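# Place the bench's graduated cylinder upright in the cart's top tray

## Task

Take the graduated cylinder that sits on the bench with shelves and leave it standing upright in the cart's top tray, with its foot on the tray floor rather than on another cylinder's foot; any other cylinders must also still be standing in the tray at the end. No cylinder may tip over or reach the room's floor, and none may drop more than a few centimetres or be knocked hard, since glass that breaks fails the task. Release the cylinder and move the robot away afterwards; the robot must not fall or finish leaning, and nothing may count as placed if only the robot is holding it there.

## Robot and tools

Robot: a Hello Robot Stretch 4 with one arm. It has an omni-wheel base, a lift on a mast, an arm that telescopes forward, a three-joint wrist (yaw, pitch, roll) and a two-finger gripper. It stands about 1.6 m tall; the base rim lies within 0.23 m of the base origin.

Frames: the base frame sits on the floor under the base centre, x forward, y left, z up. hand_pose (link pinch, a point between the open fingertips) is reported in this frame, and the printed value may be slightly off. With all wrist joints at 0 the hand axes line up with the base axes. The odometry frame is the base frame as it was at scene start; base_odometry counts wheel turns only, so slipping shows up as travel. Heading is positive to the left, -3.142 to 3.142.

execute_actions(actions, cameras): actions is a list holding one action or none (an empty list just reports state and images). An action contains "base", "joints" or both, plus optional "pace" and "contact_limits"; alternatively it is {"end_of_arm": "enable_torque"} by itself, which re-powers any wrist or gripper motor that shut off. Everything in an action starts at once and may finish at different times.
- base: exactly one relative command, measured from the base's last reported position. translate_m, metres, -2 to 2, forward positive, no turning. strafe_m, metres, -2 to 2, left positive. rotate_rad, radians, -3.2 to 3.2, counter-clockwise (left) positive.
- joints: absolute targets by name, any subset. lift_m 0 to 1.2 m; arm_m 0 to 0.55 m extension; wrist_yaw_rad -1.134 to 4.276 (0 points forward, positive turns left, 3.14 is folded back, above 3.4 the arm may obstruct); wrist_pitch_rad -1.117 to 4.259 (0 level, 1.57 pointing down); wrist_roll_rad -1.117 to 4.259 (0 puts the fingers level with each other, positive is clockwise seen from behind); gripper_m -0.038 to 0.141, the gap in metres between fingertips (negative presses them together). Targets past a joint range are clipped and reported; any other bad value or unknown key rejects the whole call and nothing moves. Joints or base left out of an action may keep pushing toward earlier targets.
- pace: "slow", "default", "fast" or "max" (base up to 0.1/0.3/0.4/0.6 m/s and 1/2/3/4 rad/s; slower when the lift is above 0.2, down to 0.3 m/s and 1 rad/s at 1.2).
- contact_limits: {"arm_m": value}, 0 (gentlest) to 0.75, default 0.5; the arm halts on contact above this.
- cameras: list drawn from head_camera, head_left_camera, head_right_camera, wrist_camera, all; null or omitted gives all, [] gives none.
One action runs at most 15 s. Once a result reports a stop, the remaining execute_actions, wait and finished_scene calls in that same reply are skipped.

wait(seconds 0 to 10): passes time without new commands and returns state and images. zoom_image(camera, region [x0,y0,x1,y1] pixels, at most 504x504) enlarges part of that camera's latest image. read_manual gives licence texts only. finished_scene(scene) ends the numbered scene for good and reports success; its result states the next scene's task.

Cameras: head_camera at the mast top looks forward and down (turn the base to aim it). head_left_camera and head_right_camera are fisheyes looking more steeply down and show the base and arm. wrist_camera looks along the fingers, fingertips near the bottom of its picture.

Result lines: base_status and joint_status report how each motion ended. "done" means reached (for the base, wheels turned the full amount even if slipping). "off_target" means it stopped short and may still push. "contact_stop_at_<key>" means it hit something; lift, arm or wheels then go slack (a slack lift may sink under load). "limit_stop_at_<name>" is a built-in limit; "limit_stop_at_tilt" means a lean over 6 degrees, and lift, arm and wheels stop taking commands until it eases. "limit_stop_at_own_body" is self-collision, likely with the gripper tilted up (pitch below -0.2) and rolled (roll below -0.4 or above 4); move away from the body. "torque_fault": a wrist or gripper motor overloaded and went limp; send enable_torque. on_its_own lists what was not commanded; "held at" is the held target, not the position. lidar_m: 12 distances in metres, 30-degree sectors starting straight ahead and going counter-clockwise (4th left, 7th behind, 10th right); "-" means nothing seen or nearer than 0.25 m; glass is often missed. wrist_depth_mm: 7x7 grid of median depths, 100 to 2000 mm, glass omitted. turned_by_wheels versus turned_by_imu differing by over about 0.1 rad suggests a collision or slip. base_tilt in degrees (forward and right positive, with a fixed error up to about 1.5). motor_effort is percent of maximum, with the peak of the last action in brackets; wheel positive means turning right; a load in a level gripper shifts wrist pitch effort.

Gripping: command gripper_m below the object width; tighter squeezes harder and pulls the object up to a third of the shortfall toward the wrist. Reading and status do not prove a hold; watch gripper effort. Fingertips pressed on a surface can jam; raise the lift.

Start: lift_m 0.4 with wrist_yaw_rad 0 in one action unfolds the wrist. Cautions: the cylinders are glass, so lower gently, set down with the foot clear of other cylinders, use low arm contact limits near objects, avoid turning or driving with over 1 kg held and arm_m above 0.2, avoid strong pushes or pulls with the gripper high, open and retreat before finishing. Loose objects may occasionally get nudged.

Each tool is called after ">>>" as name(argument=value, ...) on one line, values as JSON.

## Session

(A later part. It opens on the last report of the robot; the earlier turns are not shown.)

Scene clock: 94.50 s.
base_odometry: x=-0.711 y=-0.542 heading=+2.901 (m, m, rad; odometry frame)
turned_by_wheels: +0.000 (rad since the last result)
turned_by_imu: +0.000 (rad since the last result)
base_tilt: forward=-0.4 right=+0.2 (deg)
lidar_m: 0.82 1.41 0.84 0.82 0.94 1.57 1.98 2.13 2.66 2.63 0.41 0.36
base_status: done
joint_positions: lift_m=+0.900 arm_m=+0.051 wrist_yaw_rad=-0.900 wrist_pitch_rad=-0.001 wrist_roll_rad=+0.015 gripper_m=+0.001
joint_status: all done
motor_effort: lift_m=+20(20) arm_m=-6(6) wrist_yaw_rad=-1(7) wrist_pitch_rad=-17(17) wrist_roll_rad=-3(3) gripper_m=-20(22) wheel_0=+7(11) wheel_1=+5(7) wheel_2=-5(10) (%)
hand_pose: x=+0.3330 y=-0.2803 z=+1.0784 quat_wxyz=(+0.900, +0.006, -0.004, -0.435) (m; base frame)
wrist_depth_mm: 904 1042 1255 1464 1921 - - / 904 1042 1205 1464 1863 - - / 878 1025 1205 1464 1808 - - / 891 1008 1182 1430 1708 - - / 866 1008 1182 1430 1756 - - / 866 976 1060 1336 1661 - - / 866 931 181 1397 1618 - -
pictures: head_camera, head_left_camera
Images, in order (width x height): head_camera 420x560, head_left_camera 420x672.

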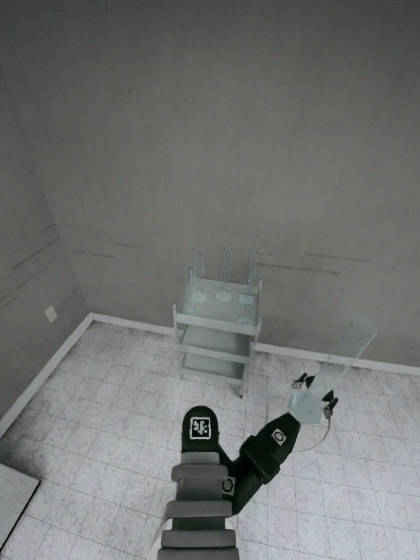

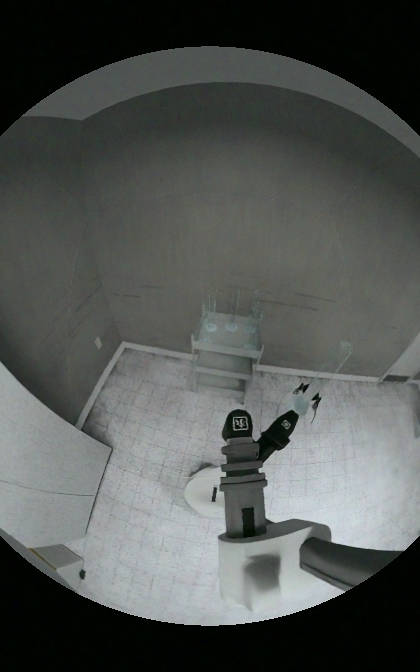

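>>> execute_actions(actions=[{"base":{"rotate_rad":-0.22},"pace":"slow"}], cameras=[])

>>> execute_actions(actions=[{"base":{"strafe_m":0.19},"pace":"slow"}], cameras=["head_camera"])

>>> zoom_image(camera="head_camera", region=[100,200,320,420])

Scene clock: 103.97 s.
base_odometry: x=-0.711 y=-0.542 heading=+2.682 (m, m, rad; odometry frame)
turned_by_wheels: -0.219 (rad since the last result)
turned_by_imu: -0.218 (rad since the last result)
base_tilt: forward=-0.4 right=+0.1 (deg)
lidar_m: 0.80 0.88 1.37 0.82 0.85 1.37 2.49 1.96 2.64 2.64 0.39 0.37
base_status: done
joint_positions: lift_m=+0.900 arm_m=+0.051 wrist_yaw_rad=-0.900 wrist_pitch_rad=-0.001 wrist_roll_rad=+0.015 gripper_m=+0.001
joint_status: not commanded
motor_effort: lift_m=+20(21) arm_m=-6(6) wrist_yaw_rad=-1(1) wrist_pitch_rad=-17(17) wrist_roll_rad=-1(2) gripper_m=-22(19) wheel_0=+6(11) wheel_1=+5(8) wheel_2=+6(8) (%)
hand_pose: x=+0.3329 y=-0.2803 z=+1.0784 quat_wxyz=(+0.900, +0.006, -0.004, -0.435) (m; base frame)
wrist_depth_mm: 960 1160 1430 1921 - - - / 960 1160 1397 1921 - - - / 946 1138 1430 1921 - - - / 946 1138 1397 1863 - - - / 946 1138 1366 1808 - - - / 931 1118 1229 1708 - - - / 931 1025 181 1708 - - -
pictures: none
No camera images: the call's "cameras" was empty. Leave "cameras" out to get every camera's image.

Scene clock: 107.00 s.
base_odometry: x=-0.795 y=-0.712 heading=+2.682 (m, m, rad; odometry frame)
turned_by_wheels: +0.000 (rad since the last result)
turned_by_imu: -0.001 (rad since the last result)
base_tilt: forward=-0.4 right=+0.2 (deg)
lidar_m: 0.83 1.28 1.15 0.63 0.66 0.91 2.50 2.04 2.64 2.82 0.42 0.37
base_status: done
joint_positions: lift_m=+0.900 arm_m=+0.051 wrist_yaw_rad=-0.900 wrist_pitch_rad=-0.001 wrist_roll_rad=+0.015 gripper_m=+0.001
joint_status: not commanded
motor_effort: lift_m=+20(20) arm_m=-7(6) wrist_yaw_rad=-1(1) wrist_pitch_rad=-15(18) wrist_roll_rad=-3(3) gripper_m=-18(21) wheel_0=-6(12) wheel_1=+4(9) wheel_2=+0(4) (%)
hand_pose: x=+0.3329 y=-0.2803 z=+1.0784 quat_wxyz=(+0.900, +0.006, -0.004, -0.435) (m; base frame)
wrist_depth_mm: 960 1138 1430 - - - - / 960 1138 1397 1921 - - - / 931 1160 1430 1921 - - - / 931 1138 1430 1756 - - - / 931 1118 1366 1863 - - - / 931 1078 1255 1756 - - - / 917 1042 182 1708 - - -
pictures: head_camera
Images, in order (width x height): head_camera 420x560.

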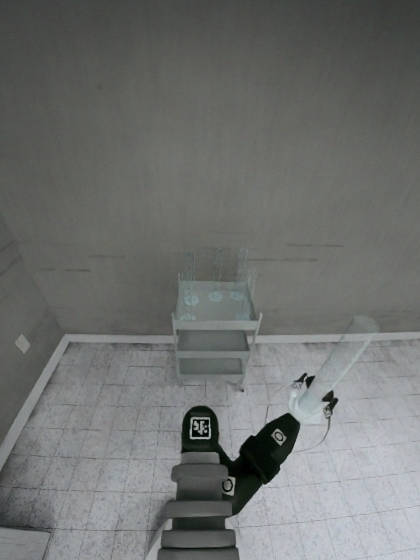

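Region (100, 200, 320, 420) of head_camera's 420x560 image, scaled by 2.291, with more detail than that image has.

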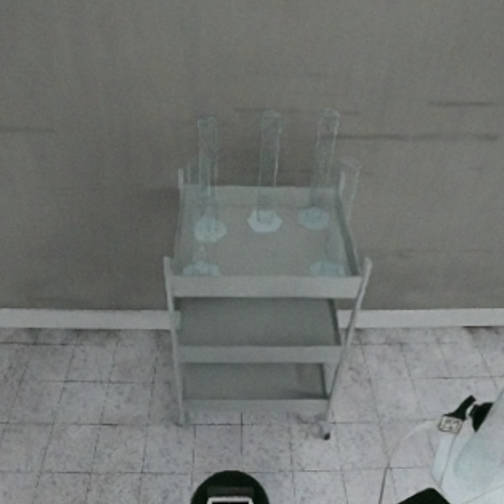

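>>> execute_actions(actions=[{"base":{"strafe_m":0.045},"joints":{"wrist_yaw_rad":0},"pace":"slow"}], cameras=["head_camera","wrist_camera"])

>>> execute_actions(actions=[{"joints":{"arm_m":0.25},"pace":"slow"}], cameras=["head_camera","wrist_camera","head_right_camera"])

>>> zoom_image(camera="head_camera", region=[120,220,320,420])

Scene clock: 113.50 s.
base_odometry: x=-0.815 y=-0.752 heading=+2.682 (m, m, rad; odometry frame)
turned_by_wheels: +0.000 (rad since the last result)
turned_by_imu: -0.001 (rad since the last result)
base_tilt: forward=-0.4 right=+0.1 (deg)
lidar_m: 0.45 1.30 1.12 0.59 0.61 0.84 2.49 2.07 2.61 2.88 1.82 0.86
base_status: done
joint_positions: lift_m=+0.900 arm_m=+0.051 wrist_yaw_rad=+0.000 wrist_pitch_rad=-0.001 wrist_roll_rad=+0.015 gripper_m=+0.001
joint_status: all done
motor_effort: lift_m=+21(20) arm_m=-6(6) wrist_yaw_rad=+0(6) wrist_pitch_rad=-16(17) wrist_roll_rad=-2(2) gripper_m=-22(22) wheel_0=-8(10) wheel_1=+4(9) wheel_2=+0(1) (%)
hand_pose: x=+0.5105 y=-0.0875 z=+1.0784 quat_wxyz=(+1.000, +0.007, -0.001, +0.000) (m; base frame)
wrist_depth_mm: 991 991 991 1008 1060 1025 1042 / 991 976 1008 1008 991 1025 1025 / 991 991 976 1008 991 1008 1008 / 960 960 991 991 1008 1008 1042 / 960 991 991 991 1008 1008 991 / 976 976 960 960 991 991 1008 / 946 960 181 1008 904 976 991
pictures: head_camera, wrist_camera
Images, in order (width x height): head_camera 420x560, wrist_camera 616x392.

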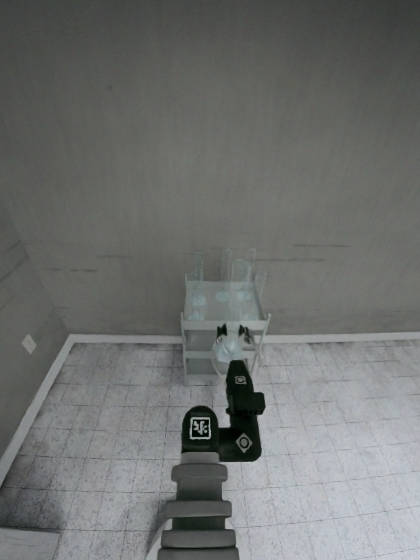

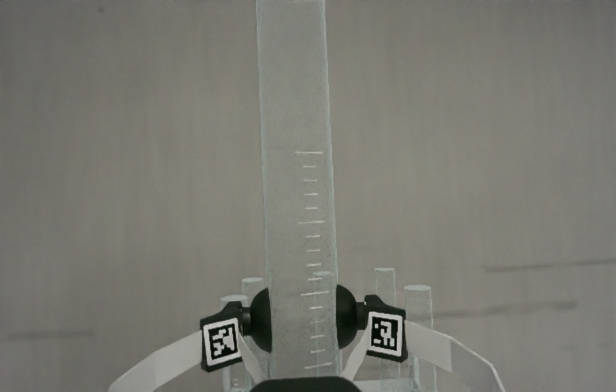

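Scene clock: 116.80 s.
base_odometry: x=-0.815 y=-0.752 heading=+2.682 (m, m, rad; odometry frame)
turned_by_wheels: +0.000 (rad since the last result)
turned_by_imu: -0.001 (rad since the last result)
base_tilt: forward=-0.4 right=+0.1 (deg)
lidar_m: 0.73 1.28 1.10 0.58 0.62 0.85 2.48 2.06 2.63 2.87 1.81 0.87
base_status: not commanded
joint_positions: lift_m=+0.900 arm_m=+0.249 wrist_yaw_rad=+0.000 wrist_pitch_rad=-0.001 wrist_roll_rad=+0.015 gripper_m=+0.001
joint_status: all done
motor_effort: lift_m=+20(20) arm_m=+7(6) wrist_yaw_rad=+0(0) wrist_pitch_rad=-16(16) wrist_roll_rad=-1(2) gripper_m=-19(21) wheel_0=-8(8) wheel_1=+5(5) wheel_2=+0(0) (%)
hand_pose: x=+0.7082 y=-0.0874 z=+1.0784 quat_wxyz=(+1.000, +0.007, -0.001, +0.000) (m; base frame)
wrist_depth_mm: 788 788 809 798 798 820 820 / 788 798 798 809 809 820 820 / 778 778 788 798 798 798 809 / 768 798 768 798 798 788 809 / 759 768 788 778 788 788 798 / 759 759 778 778 788 788 798 / 768 759 181 778 768 788 809
pictures: head_camera, head_right_camera, wrist_camera
Images, in order (width x height): head_camera 420x560, head_right_camera 420x672, wrist_camera 616x392.

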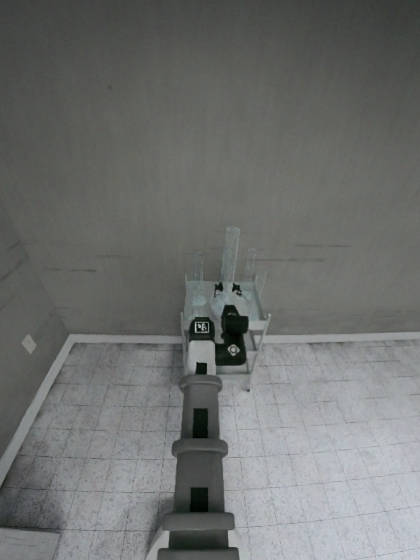

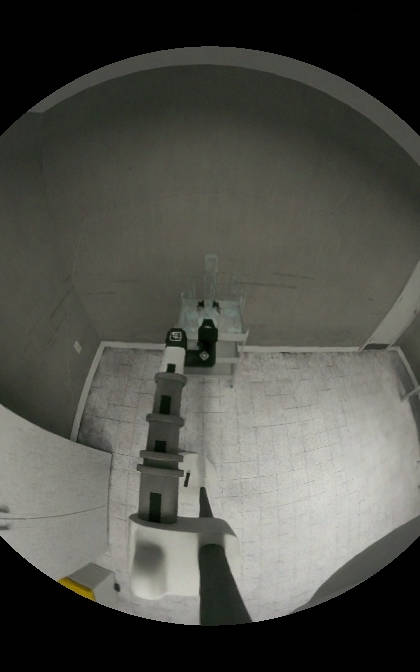

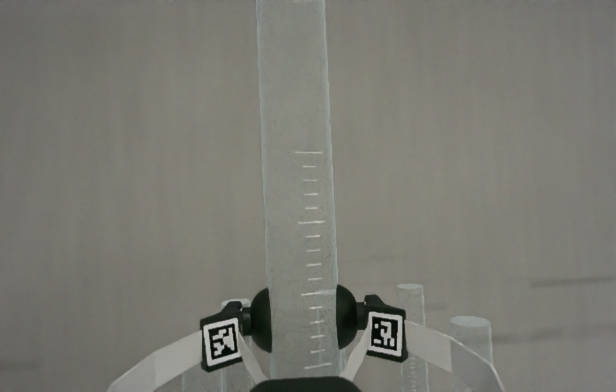

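Region (120, 220, 320, 420) of head_camera's 420x560 image, scaled by 2.520, with more detail than that image has.

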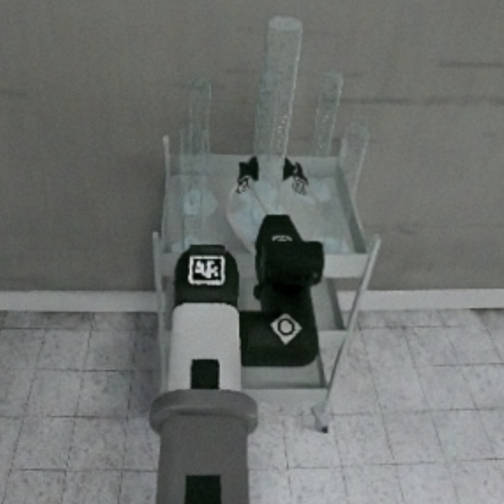

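>>> execute_actions(actions=[{"base":{"strafe_m":-0.03},"joints":{"arm_m":0.46},"pace":"slow"}], cameras=["wrist_camera"])

>>> execute_actions(actions=[{"joints":{"lift_m":0.72},"pace":"slow"}], cameras=["head_camera","wrist_camera"])

>>> zoom_image(camera="head_camera", region=[140,220,320,400])

Scene clock: 128.57 s.
base_odometry: x=-0.802 y=-0.726 heading=+2.682 (m, m, rad; odometry frame)
turned_by_wheels: +0.000 (rad since the last result)
turned_by_imu: -0.001 (rad since the last result)
base_tilt: forward=-0.4 right=+0.0 (deg)
lidar_m: 0.82 1.28 1.14 0.62 0.64 0.89 2.49 2.06 2.61 2.85 1.81 0.87
base_status: done
joint_positions: lift_m=+0.900 arm_m=+0.459 wrist_yaw_rad=+0.000 wrist_pitch_rad=-0.001 wrist_roll_rad=+0.015 gripper_m=+0.001
joint_status: all done
motor_effort: lift_m=+21(21) arm_m=+7(3) wrist_yaw_rad=-1(1) wrist_pitch_rad=-18(16) wrist_roll_rad=-3(3) gripper_m=-21(20) wheel_0=+8(12) wheel_1=-4(9) wheel_2=+0(0) (%)
hand_pose: x=+0.9182 y=-0.0874 z=+1.0784 quat_wxyz=(+1.000, +0.007, -0.001, +0.000) (m; base frame)
wrist_depth_mm: 574 585 574 580 585 597 609 / 569 574 574 585 580 591 603 / 569 564 585 580 585 580 591 / 559 569 569 569 585 585 591 / 559 559 564 574 580 585 585 / 554 564 564 569 574 574 580 / 554 559 183 569 569 574 580
pictures: wrist_camera
Images, in order (width x height): wrist_camera 616x392.

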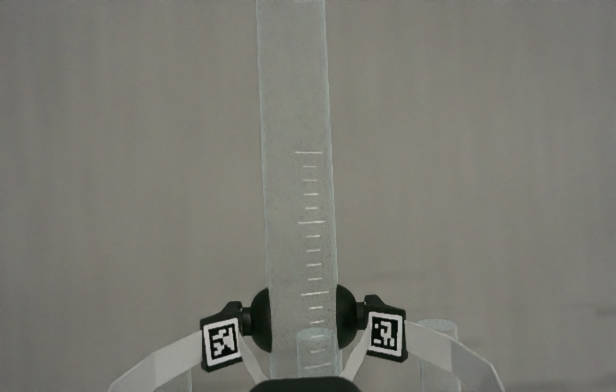

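Scene clock: 130.80 s.
base_odometry: x=-0.802 y=-0.726 heading=+2.682 (m, m, rad; odometry frame)
turned_by_wheels: +0.000 (rad since the last result)
turned_by_imu: +0.000 (rad since the last result)
base_tilt: forward=-0.4 right=+0.2 (deg)
lidar_m: 0.81 1.28 1.14 0.61 0.63 0.88 2.48 2.06 2.62 2.83 1.81 0.87
base_status: not commanded
joint_positions: lift_m=+0.720 arm_m=+0.459 wrist_yaw_rad=+0.000 wrist_pitch_rad=-0.001 wrist_roll_rad=+0.015 gripper_m=+0.001
joint_status: all done
motor_effort: lift_m=+15(20) arm_m=+7(7) wrist_yaw_rad=-1(1) wrist_pitch_rad=-16(16) wrist_roll_rad=-3(2) gripper_m=-22(22) wheel_0=+8(8) wheel_1=-5(4) wheel_2=+0(0) (%)
hand_pose: x=+0.9182 y=-0.0874 z=+0.8988 quat_wxyz=(+1.000, +0.007, -0.001, +0.000) (m; base frame)
wrist_depth_mm: 574 580 585 591 597 603 603 / 569 569 580 580 585 597 597 / 559 569 574 580 580 591 591 / 564 569 564 580 580 585 597 / 559 564 569 574 574 585 591 / 564 559 564 564 580 574 585 / 559 554 181 569 484 488 580
pictures: head_camera, wrist_camera
Images, in order (width x height): head_camera 420x560, wrist_camera 616x392.

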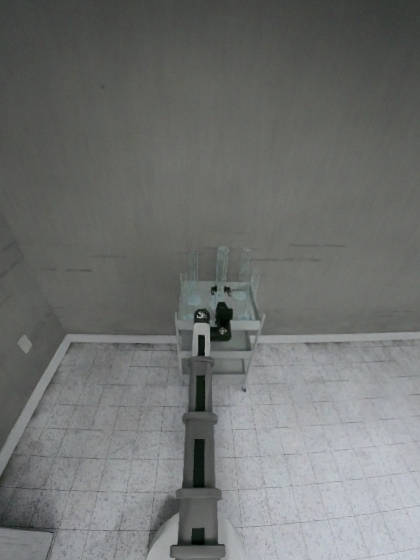

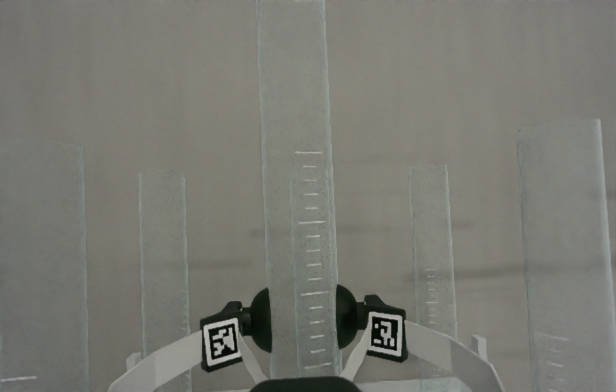

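Region (140, 220, 320, 400) of head_camera's 420x560 image, scaled by 2.800, with more detail than that image has.

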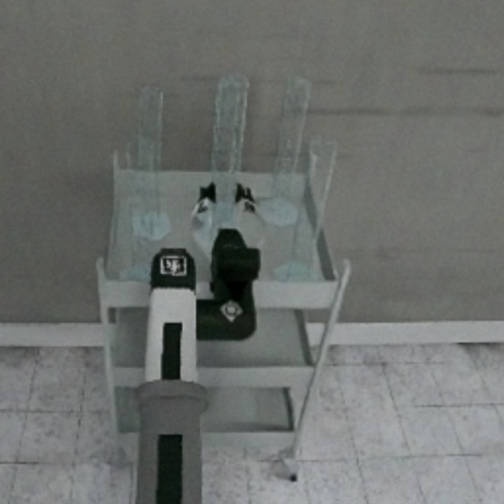

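>>> execute_actions(actions=[{"joints":{"lift_m":0.67,"arm_m":0.45},"pace":"slow"}], cameras=["head_camera","wrist_camera"])

>>> zoom_image(camera="head_camera", region=[140,220,320,400])

Scene clock: 138.37 s.
base_odometry: x=-0.802 y=-0.726 heading=+2.682 (m, m, rad; odometry frame)
turned_by_wheels: +0.000 (rad since the last result)
turned_by_imu: -0.001 (rad since the last result)
base_tilt: forward=-0.4 right=+0.2 (deg)
lidar_m: 0.81 1.28 1.15 0.61 0.64 0.90 2.49 2.04 2.63 2.85 1.80 0.86
base_status: not commanded
joint_positions: lift_m=+0.670 arm_m=+0.451 wrist_yaw_rad=+0.000 wrist_pitch_rad=-0.001 wrist_roll_rad=+0.015 gripper_m=+0.001
joint_status: all done
motor_effort: lift_m=+16(13) arm_m=-7(5) wrist_yaw_rad=+0(1) wrist_pitch_rad=-18(18) wrist_roll_rad=-2(1) gripper_m=-19(21) wheel_0=+8(8) wheel_1=-4(5) wheel_2=+0(0) (%)
hand_pose: x=+0.9106 y=-0.0874 z=+0.8488 quat_wxyz=(+1.000, +0.007, -0.001, +0.000) (m; base frame)
wrist_depth_mm: 580 585 591 585 603 609 603 / 574 580 585 591 597 597 603 / 569 580 585 585 585 597 603 / 569 574 574 585 591 591 597 / 569 580 580 580 580 597 585 / 564 569 574 574 585 591 585 / 564 477 181 492 492 407 580
pictures: head_camera, wrist_camera
Images, in order (width x height): head_camera 420x560, wrist_camera 616x392.

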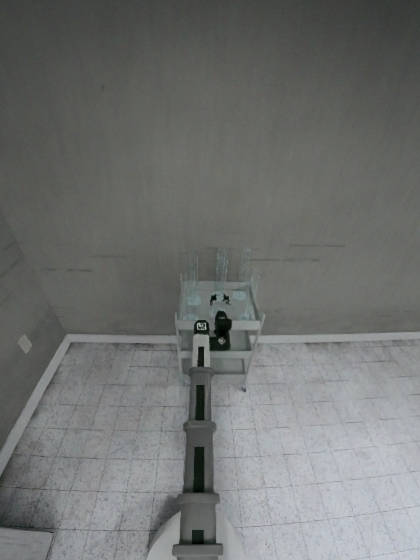

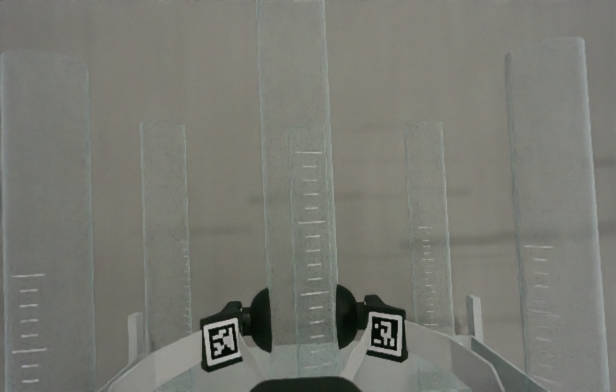

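Region (140, 220, 320, 400) of head_camera's 420x560 image, scaled by 2.800, with more detail than that image has.

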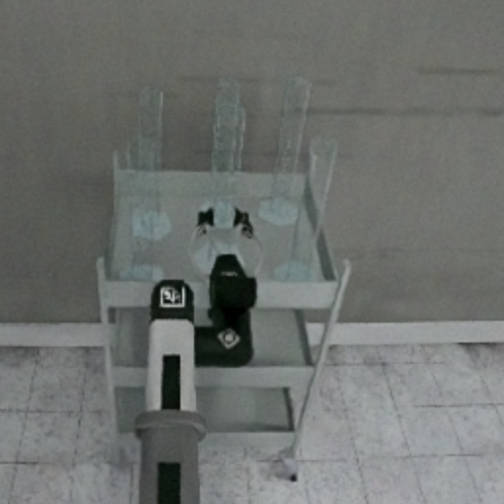

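>>> execute_actions(actions=[{"joints":{"lift_m":0.625},"pace":"slow"}], cameras=["wrist_camera"])

>>> execute_actions(actions=[{"joints":{"lift_m":0.612},"pace":"slow"}], cameras=["wrist_camera"])

Scene clock: 143.20 s.
base_odometry: x=-0.802 y=-0.726 heading=+2.682 (m, m, rad; odometry frame)
turned_by_wheels: +0.000 (rad since the last result)
turned_by_imu: -0.001 (rad since the last result)
base_tilt: forward=-0.3 right=+0.1 (deg)
lidar_m: 0.82 1.27 1.15 0.62 0.65 0.89 2.47 2.03 2.61 2.84 1.80 0.88
base_status: not commanded
joint_positions: lift_m=+0.625 arm_m=+0.451 wrist_yaw_rad=+0.000 wrist_pitch_rad=-0.001 wrist_roll_rad=+0.015 gripper_m=+0.001
joint_status: all done
motor_effort: lift_m=+16(17) arm_m=-7(7) wrist_yaw_rad=-1(1) wrist_pitch_rad=-17(16) wrist_roll_rad=-2(1) gripper_m=-21(20) wheel_0=+8(8) wheel_1=-4(4) wheel_2=+0(0) (%)
hand_pose: x=+0.9106 y=-0.0874 z=+0.8038 quat_wxyz=(+1.000, +0.007, -0.001, +0.000) (m; base frame)
wrist_depth_mm: 585 580 585 591 603 609 609 / 574 591 585 597 597 603 603 / 569 580 580 591 597 591 609 / 569 580 580 585 591 591 609 / 569 574 574 585 597 597 597 / 569 559 492 500 496 500 591 / 564 399 182 477 413 382 343
pictures: wrist_camera
Images, in order (width x height): wrist_camera 616x392.

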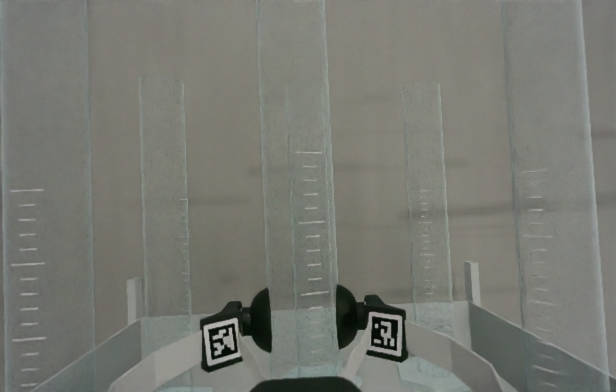

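Scene clock: 144.00 s.
base_odometry: x=-0.802 y=-0.726 heading=+2.682 (m, m, rad; odometry frame)
turned_by_wheels: +0.000 (rad since the last result)
turned_by_imu: +0.000 (rad since the last result)
base_tilt: forward=-0.3 right=+0.1 (deg)
lidar_m: 0.82 1.27 1.14 0.62 0.65 0.88 2.48 2.03 2.62 2.83 1.81 0.87
base_status: not commanded
joint_positions: lift_m=+0.612 arm_m=+0.451 wrist_yaw_rad=+0.000 wrist_pitch_rad=-0.001 wrist_roll_rad=+0.015 gripper_m=+0.001
joint_status: all done
motor_effort: lift_m=+15(15) arm_m=-7(7) wrist_yaw_rad=-1(1) wrist_pitch_rad=-17(18) wrist_roll_rad=-2(4) gripper_m=-21(20) wheel_0=+8(8) wheel_1=-5(5) wheel_2=+0(0) (%)
hand_pose: x=+0.9106 y=-0.0874 z=+0.7908 quat_wxyz=(+1.000, +0.007, -0.001, +0.000) (m; base frame)
wrist_depth_mm: 580 585 585 597 597 603 615 / 580 591 591 597 603 603 597 / 569 580 585 591 597 597 603 / 569 580 580 585 591 591 597 / 564 574 580 580 585 585 597 / 574 569 488 492 496 496 597 / 559 375 182 430 387 375 325
pictures: wrist_camera
Images, in order (width x height): wrist_camera 616x392.

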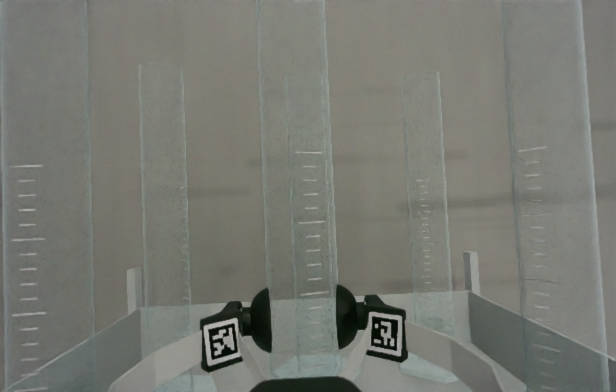

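>>> execute_actions(actions=[{"joints":{"lift_m":0.602},"pace":"slow"}], cameras=["wrist_camera"])

Scene clock: 146.70 s.
base_odometry: x=-0.802 y=-0.726 heading=+2.682 (m, m, rad; odometry frame)
turned_by_wheels: +0.000 (rad since the last result)
turned_by_imu: -0.001 (rad since the last result)
base_tilt: forward=-0.4 right=+0.2 (deg)
lidar_m: 0.81 1.29 1.14 0.60 0.65 0.90 2.46 2.05 2.64 2.83 1.78 0.86
base_status: not commanded
joint_positions: lift_m=+0.602 arm_m=+0.451 wrist_yaw_rad=+0.000 wrist_pitch_rad=-0.011 wrist_roll_rad=+0.015 gripper_m=+0.001
joint_status: all done
motor_effort: lift_m=+12(16) arm_m=-6(7) wrist_yaw_rad=-1(0) wrist_pitch_rad=+13(18) wrist_roll_rad=-1(1) gripper_m=-20(21) wheel_0=+8(8) wheel_1=-4(4) wheel_2=+0(0) (%)
hand_pose: x=+0.9105 y=-0.0874 z=+0.7840 quat_wxyz=(+1.000, +0.007, -0.006, +0.000) (m; base frame)
wrist_depth_mm: 585 597 597 609 603 609 615 / 585 591 591 591 603 609 609 / 580 585 591 597 597 597 609 / 580 585 585 580 585 591 597 / 564 574 580 574 585 585 585 / 564 564 480 492 496 496 585 / 355 377 183 433 389 377 325
pictures: wrist_camera
Images, in order (width x height): wrist_camera 616x392.

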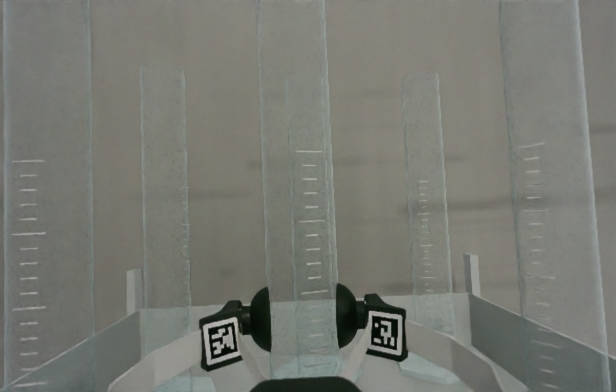

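Touched down. Ease up slightly and release.

>>> execute_actions(actions=[{"joints":{"lift_m":0.607,"gripper_m":0.08},"pace":"slow"}], cameras=["wrist_camera","head_camera"])

>>> execute_actions(actions=[{"joints":{"arm_m":0.2},"pace":"slow"}], cameras=["wrist_camera","head_camera"])

>>> zoom_image(camera="head_camera", region=[140,220,320,400])

Scene clock: 153.33 s.
base_odometry: x=-0.802 y=-0.726 heading=+2.682 (m, m, rad; odometry frame)
turned_by_wheels: +0.000 (rad since the last result)
turned_by_imu: -0.001 (rad since the last result)
base_tilt: forward=-0.4 right=+0.1 (deg)
lidar_m: 0.81 1.29 1.12 0.62 0.64 0.90 2.48 2.05 2.62 2.85 1.80 0.86
base_status: not commanded
joint_positions: lift_m=+0.607 arm_m=+0.451 wrist_yaw_rad=+0.000 wrist_pitch_rad=-0.004 wrist_roll_rad=+0.015 gripper_m=+0.080
joint_status: all done
motor_effort: lift_m=+20(20) arm_m=-6(7) wrist_yaw_rad=+0(1) wrist_pitch_rad=-11(12) wrist_roll_rad=-2(2) gripper_m=-1(20) wheel_0=+8(8) wheel_1=-4(4) wheel_2=+0(0) (%)
hand_pose: x=+0.9105 y=-0.0875 z=+0.7862 quat_wxyz=(+1.000, +0.007, -0.002, +0.000) (m; base frame)
wrist_depth_mm: 585 591 591 597 603 609 621 / 580 580 585 591 603 597 609 / 580 574 585 585 597 591 603 / 574 580 580 580 597 597 591 / 569 574 574 585 585 585 597 / 559 569 492 492 220 496 585 / 353 399 389 402 394 382 325
pictures: head_camera, wrist_camera
Images, in order (width x height): head_camera 420x560, wrist_camera 616x392.

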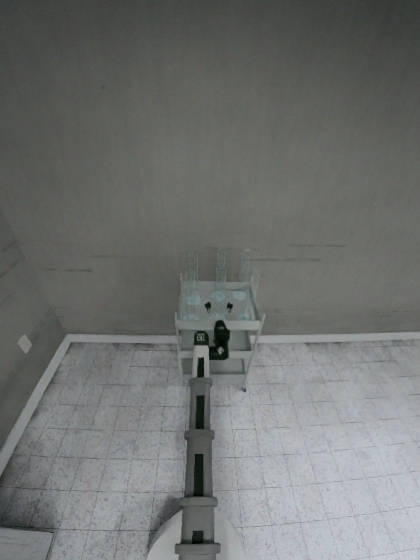

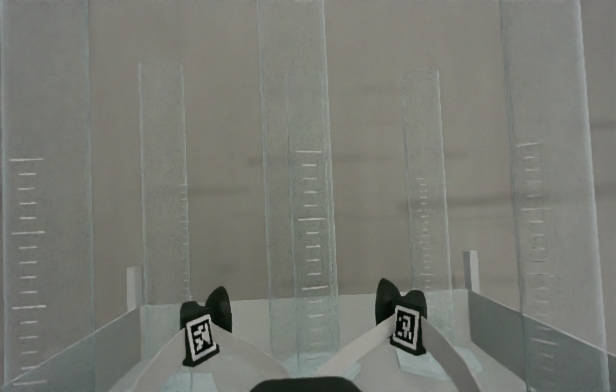

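Scene clock: 157.10 s.
base_odometry: x=-0.802 y=-0.726 heading=+2.682 (m, m, rad; odometry frame)
turned_by_wheels: +0.000 (rad since the last result)
turned_by_imu: -0.001 (rad since the last result)
base_tilt: forward=-0.4 right=+0.1 (deg)
lidar_m: 0.79 1.28 1.14 0.61 0.65 0.88 2.49 2.03 2.63 2.83 1.80 0.86
base_status: not commanded
joint_positions: lift_m=+0.607 arm_m=+0.201 wrist_yaw_rad=+0.000 wrist_pitch_rad=-0.004 wrist_roll_rad=+0.015 gripper_m=+0.080
joint_status: all done
motor_effort: lift_m=+20(21) arm_m=-7(7) wrist_yaw_rad=+0(0) wrist_pitch_rad=-9(8) wrist_roll_rad=-3(1) gripper_m=+0(2) wheel_0=+8(8) wheel_1=-5(4) wheel_2=+0(0) (%)
hand_pose: x=+0.6606 y=-0.0874 z=+0.7862 quat_wxyz=(+1.000, +0.007, -0.002, +0.000) (m; base frame)
wrist_depth_mm: 831 842 842 854 878 878 866 / 842 831 842 854 866 866 854 / 831 842 842 854 854 854 866 / 820 831 842 842 854 854 854 / 809 820 831 831 842 842 854 / 809 585 410 683 220 418 842 / 809 410 410 410 415 418 854
pictures: head_camera, wrist_camera
Images, in order (width x height): head_camera 420x560, wrist_camera 616x392.

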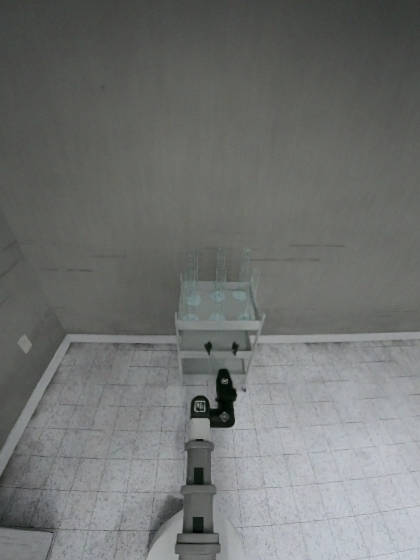

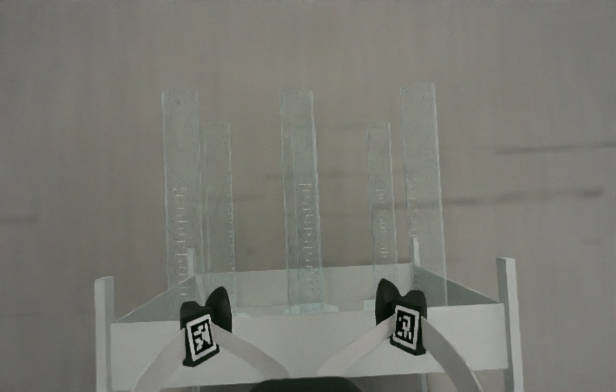

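Region (140, 220, 320, 400) of head_camera's 420x560 image, scaled by 2.800, with more detail than that image has.

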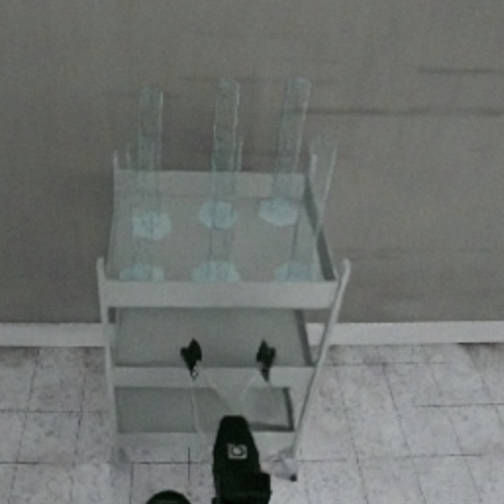

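Upright, with tops level.

>>> finished_scene(scene=1)

The scene is finished: the task was done.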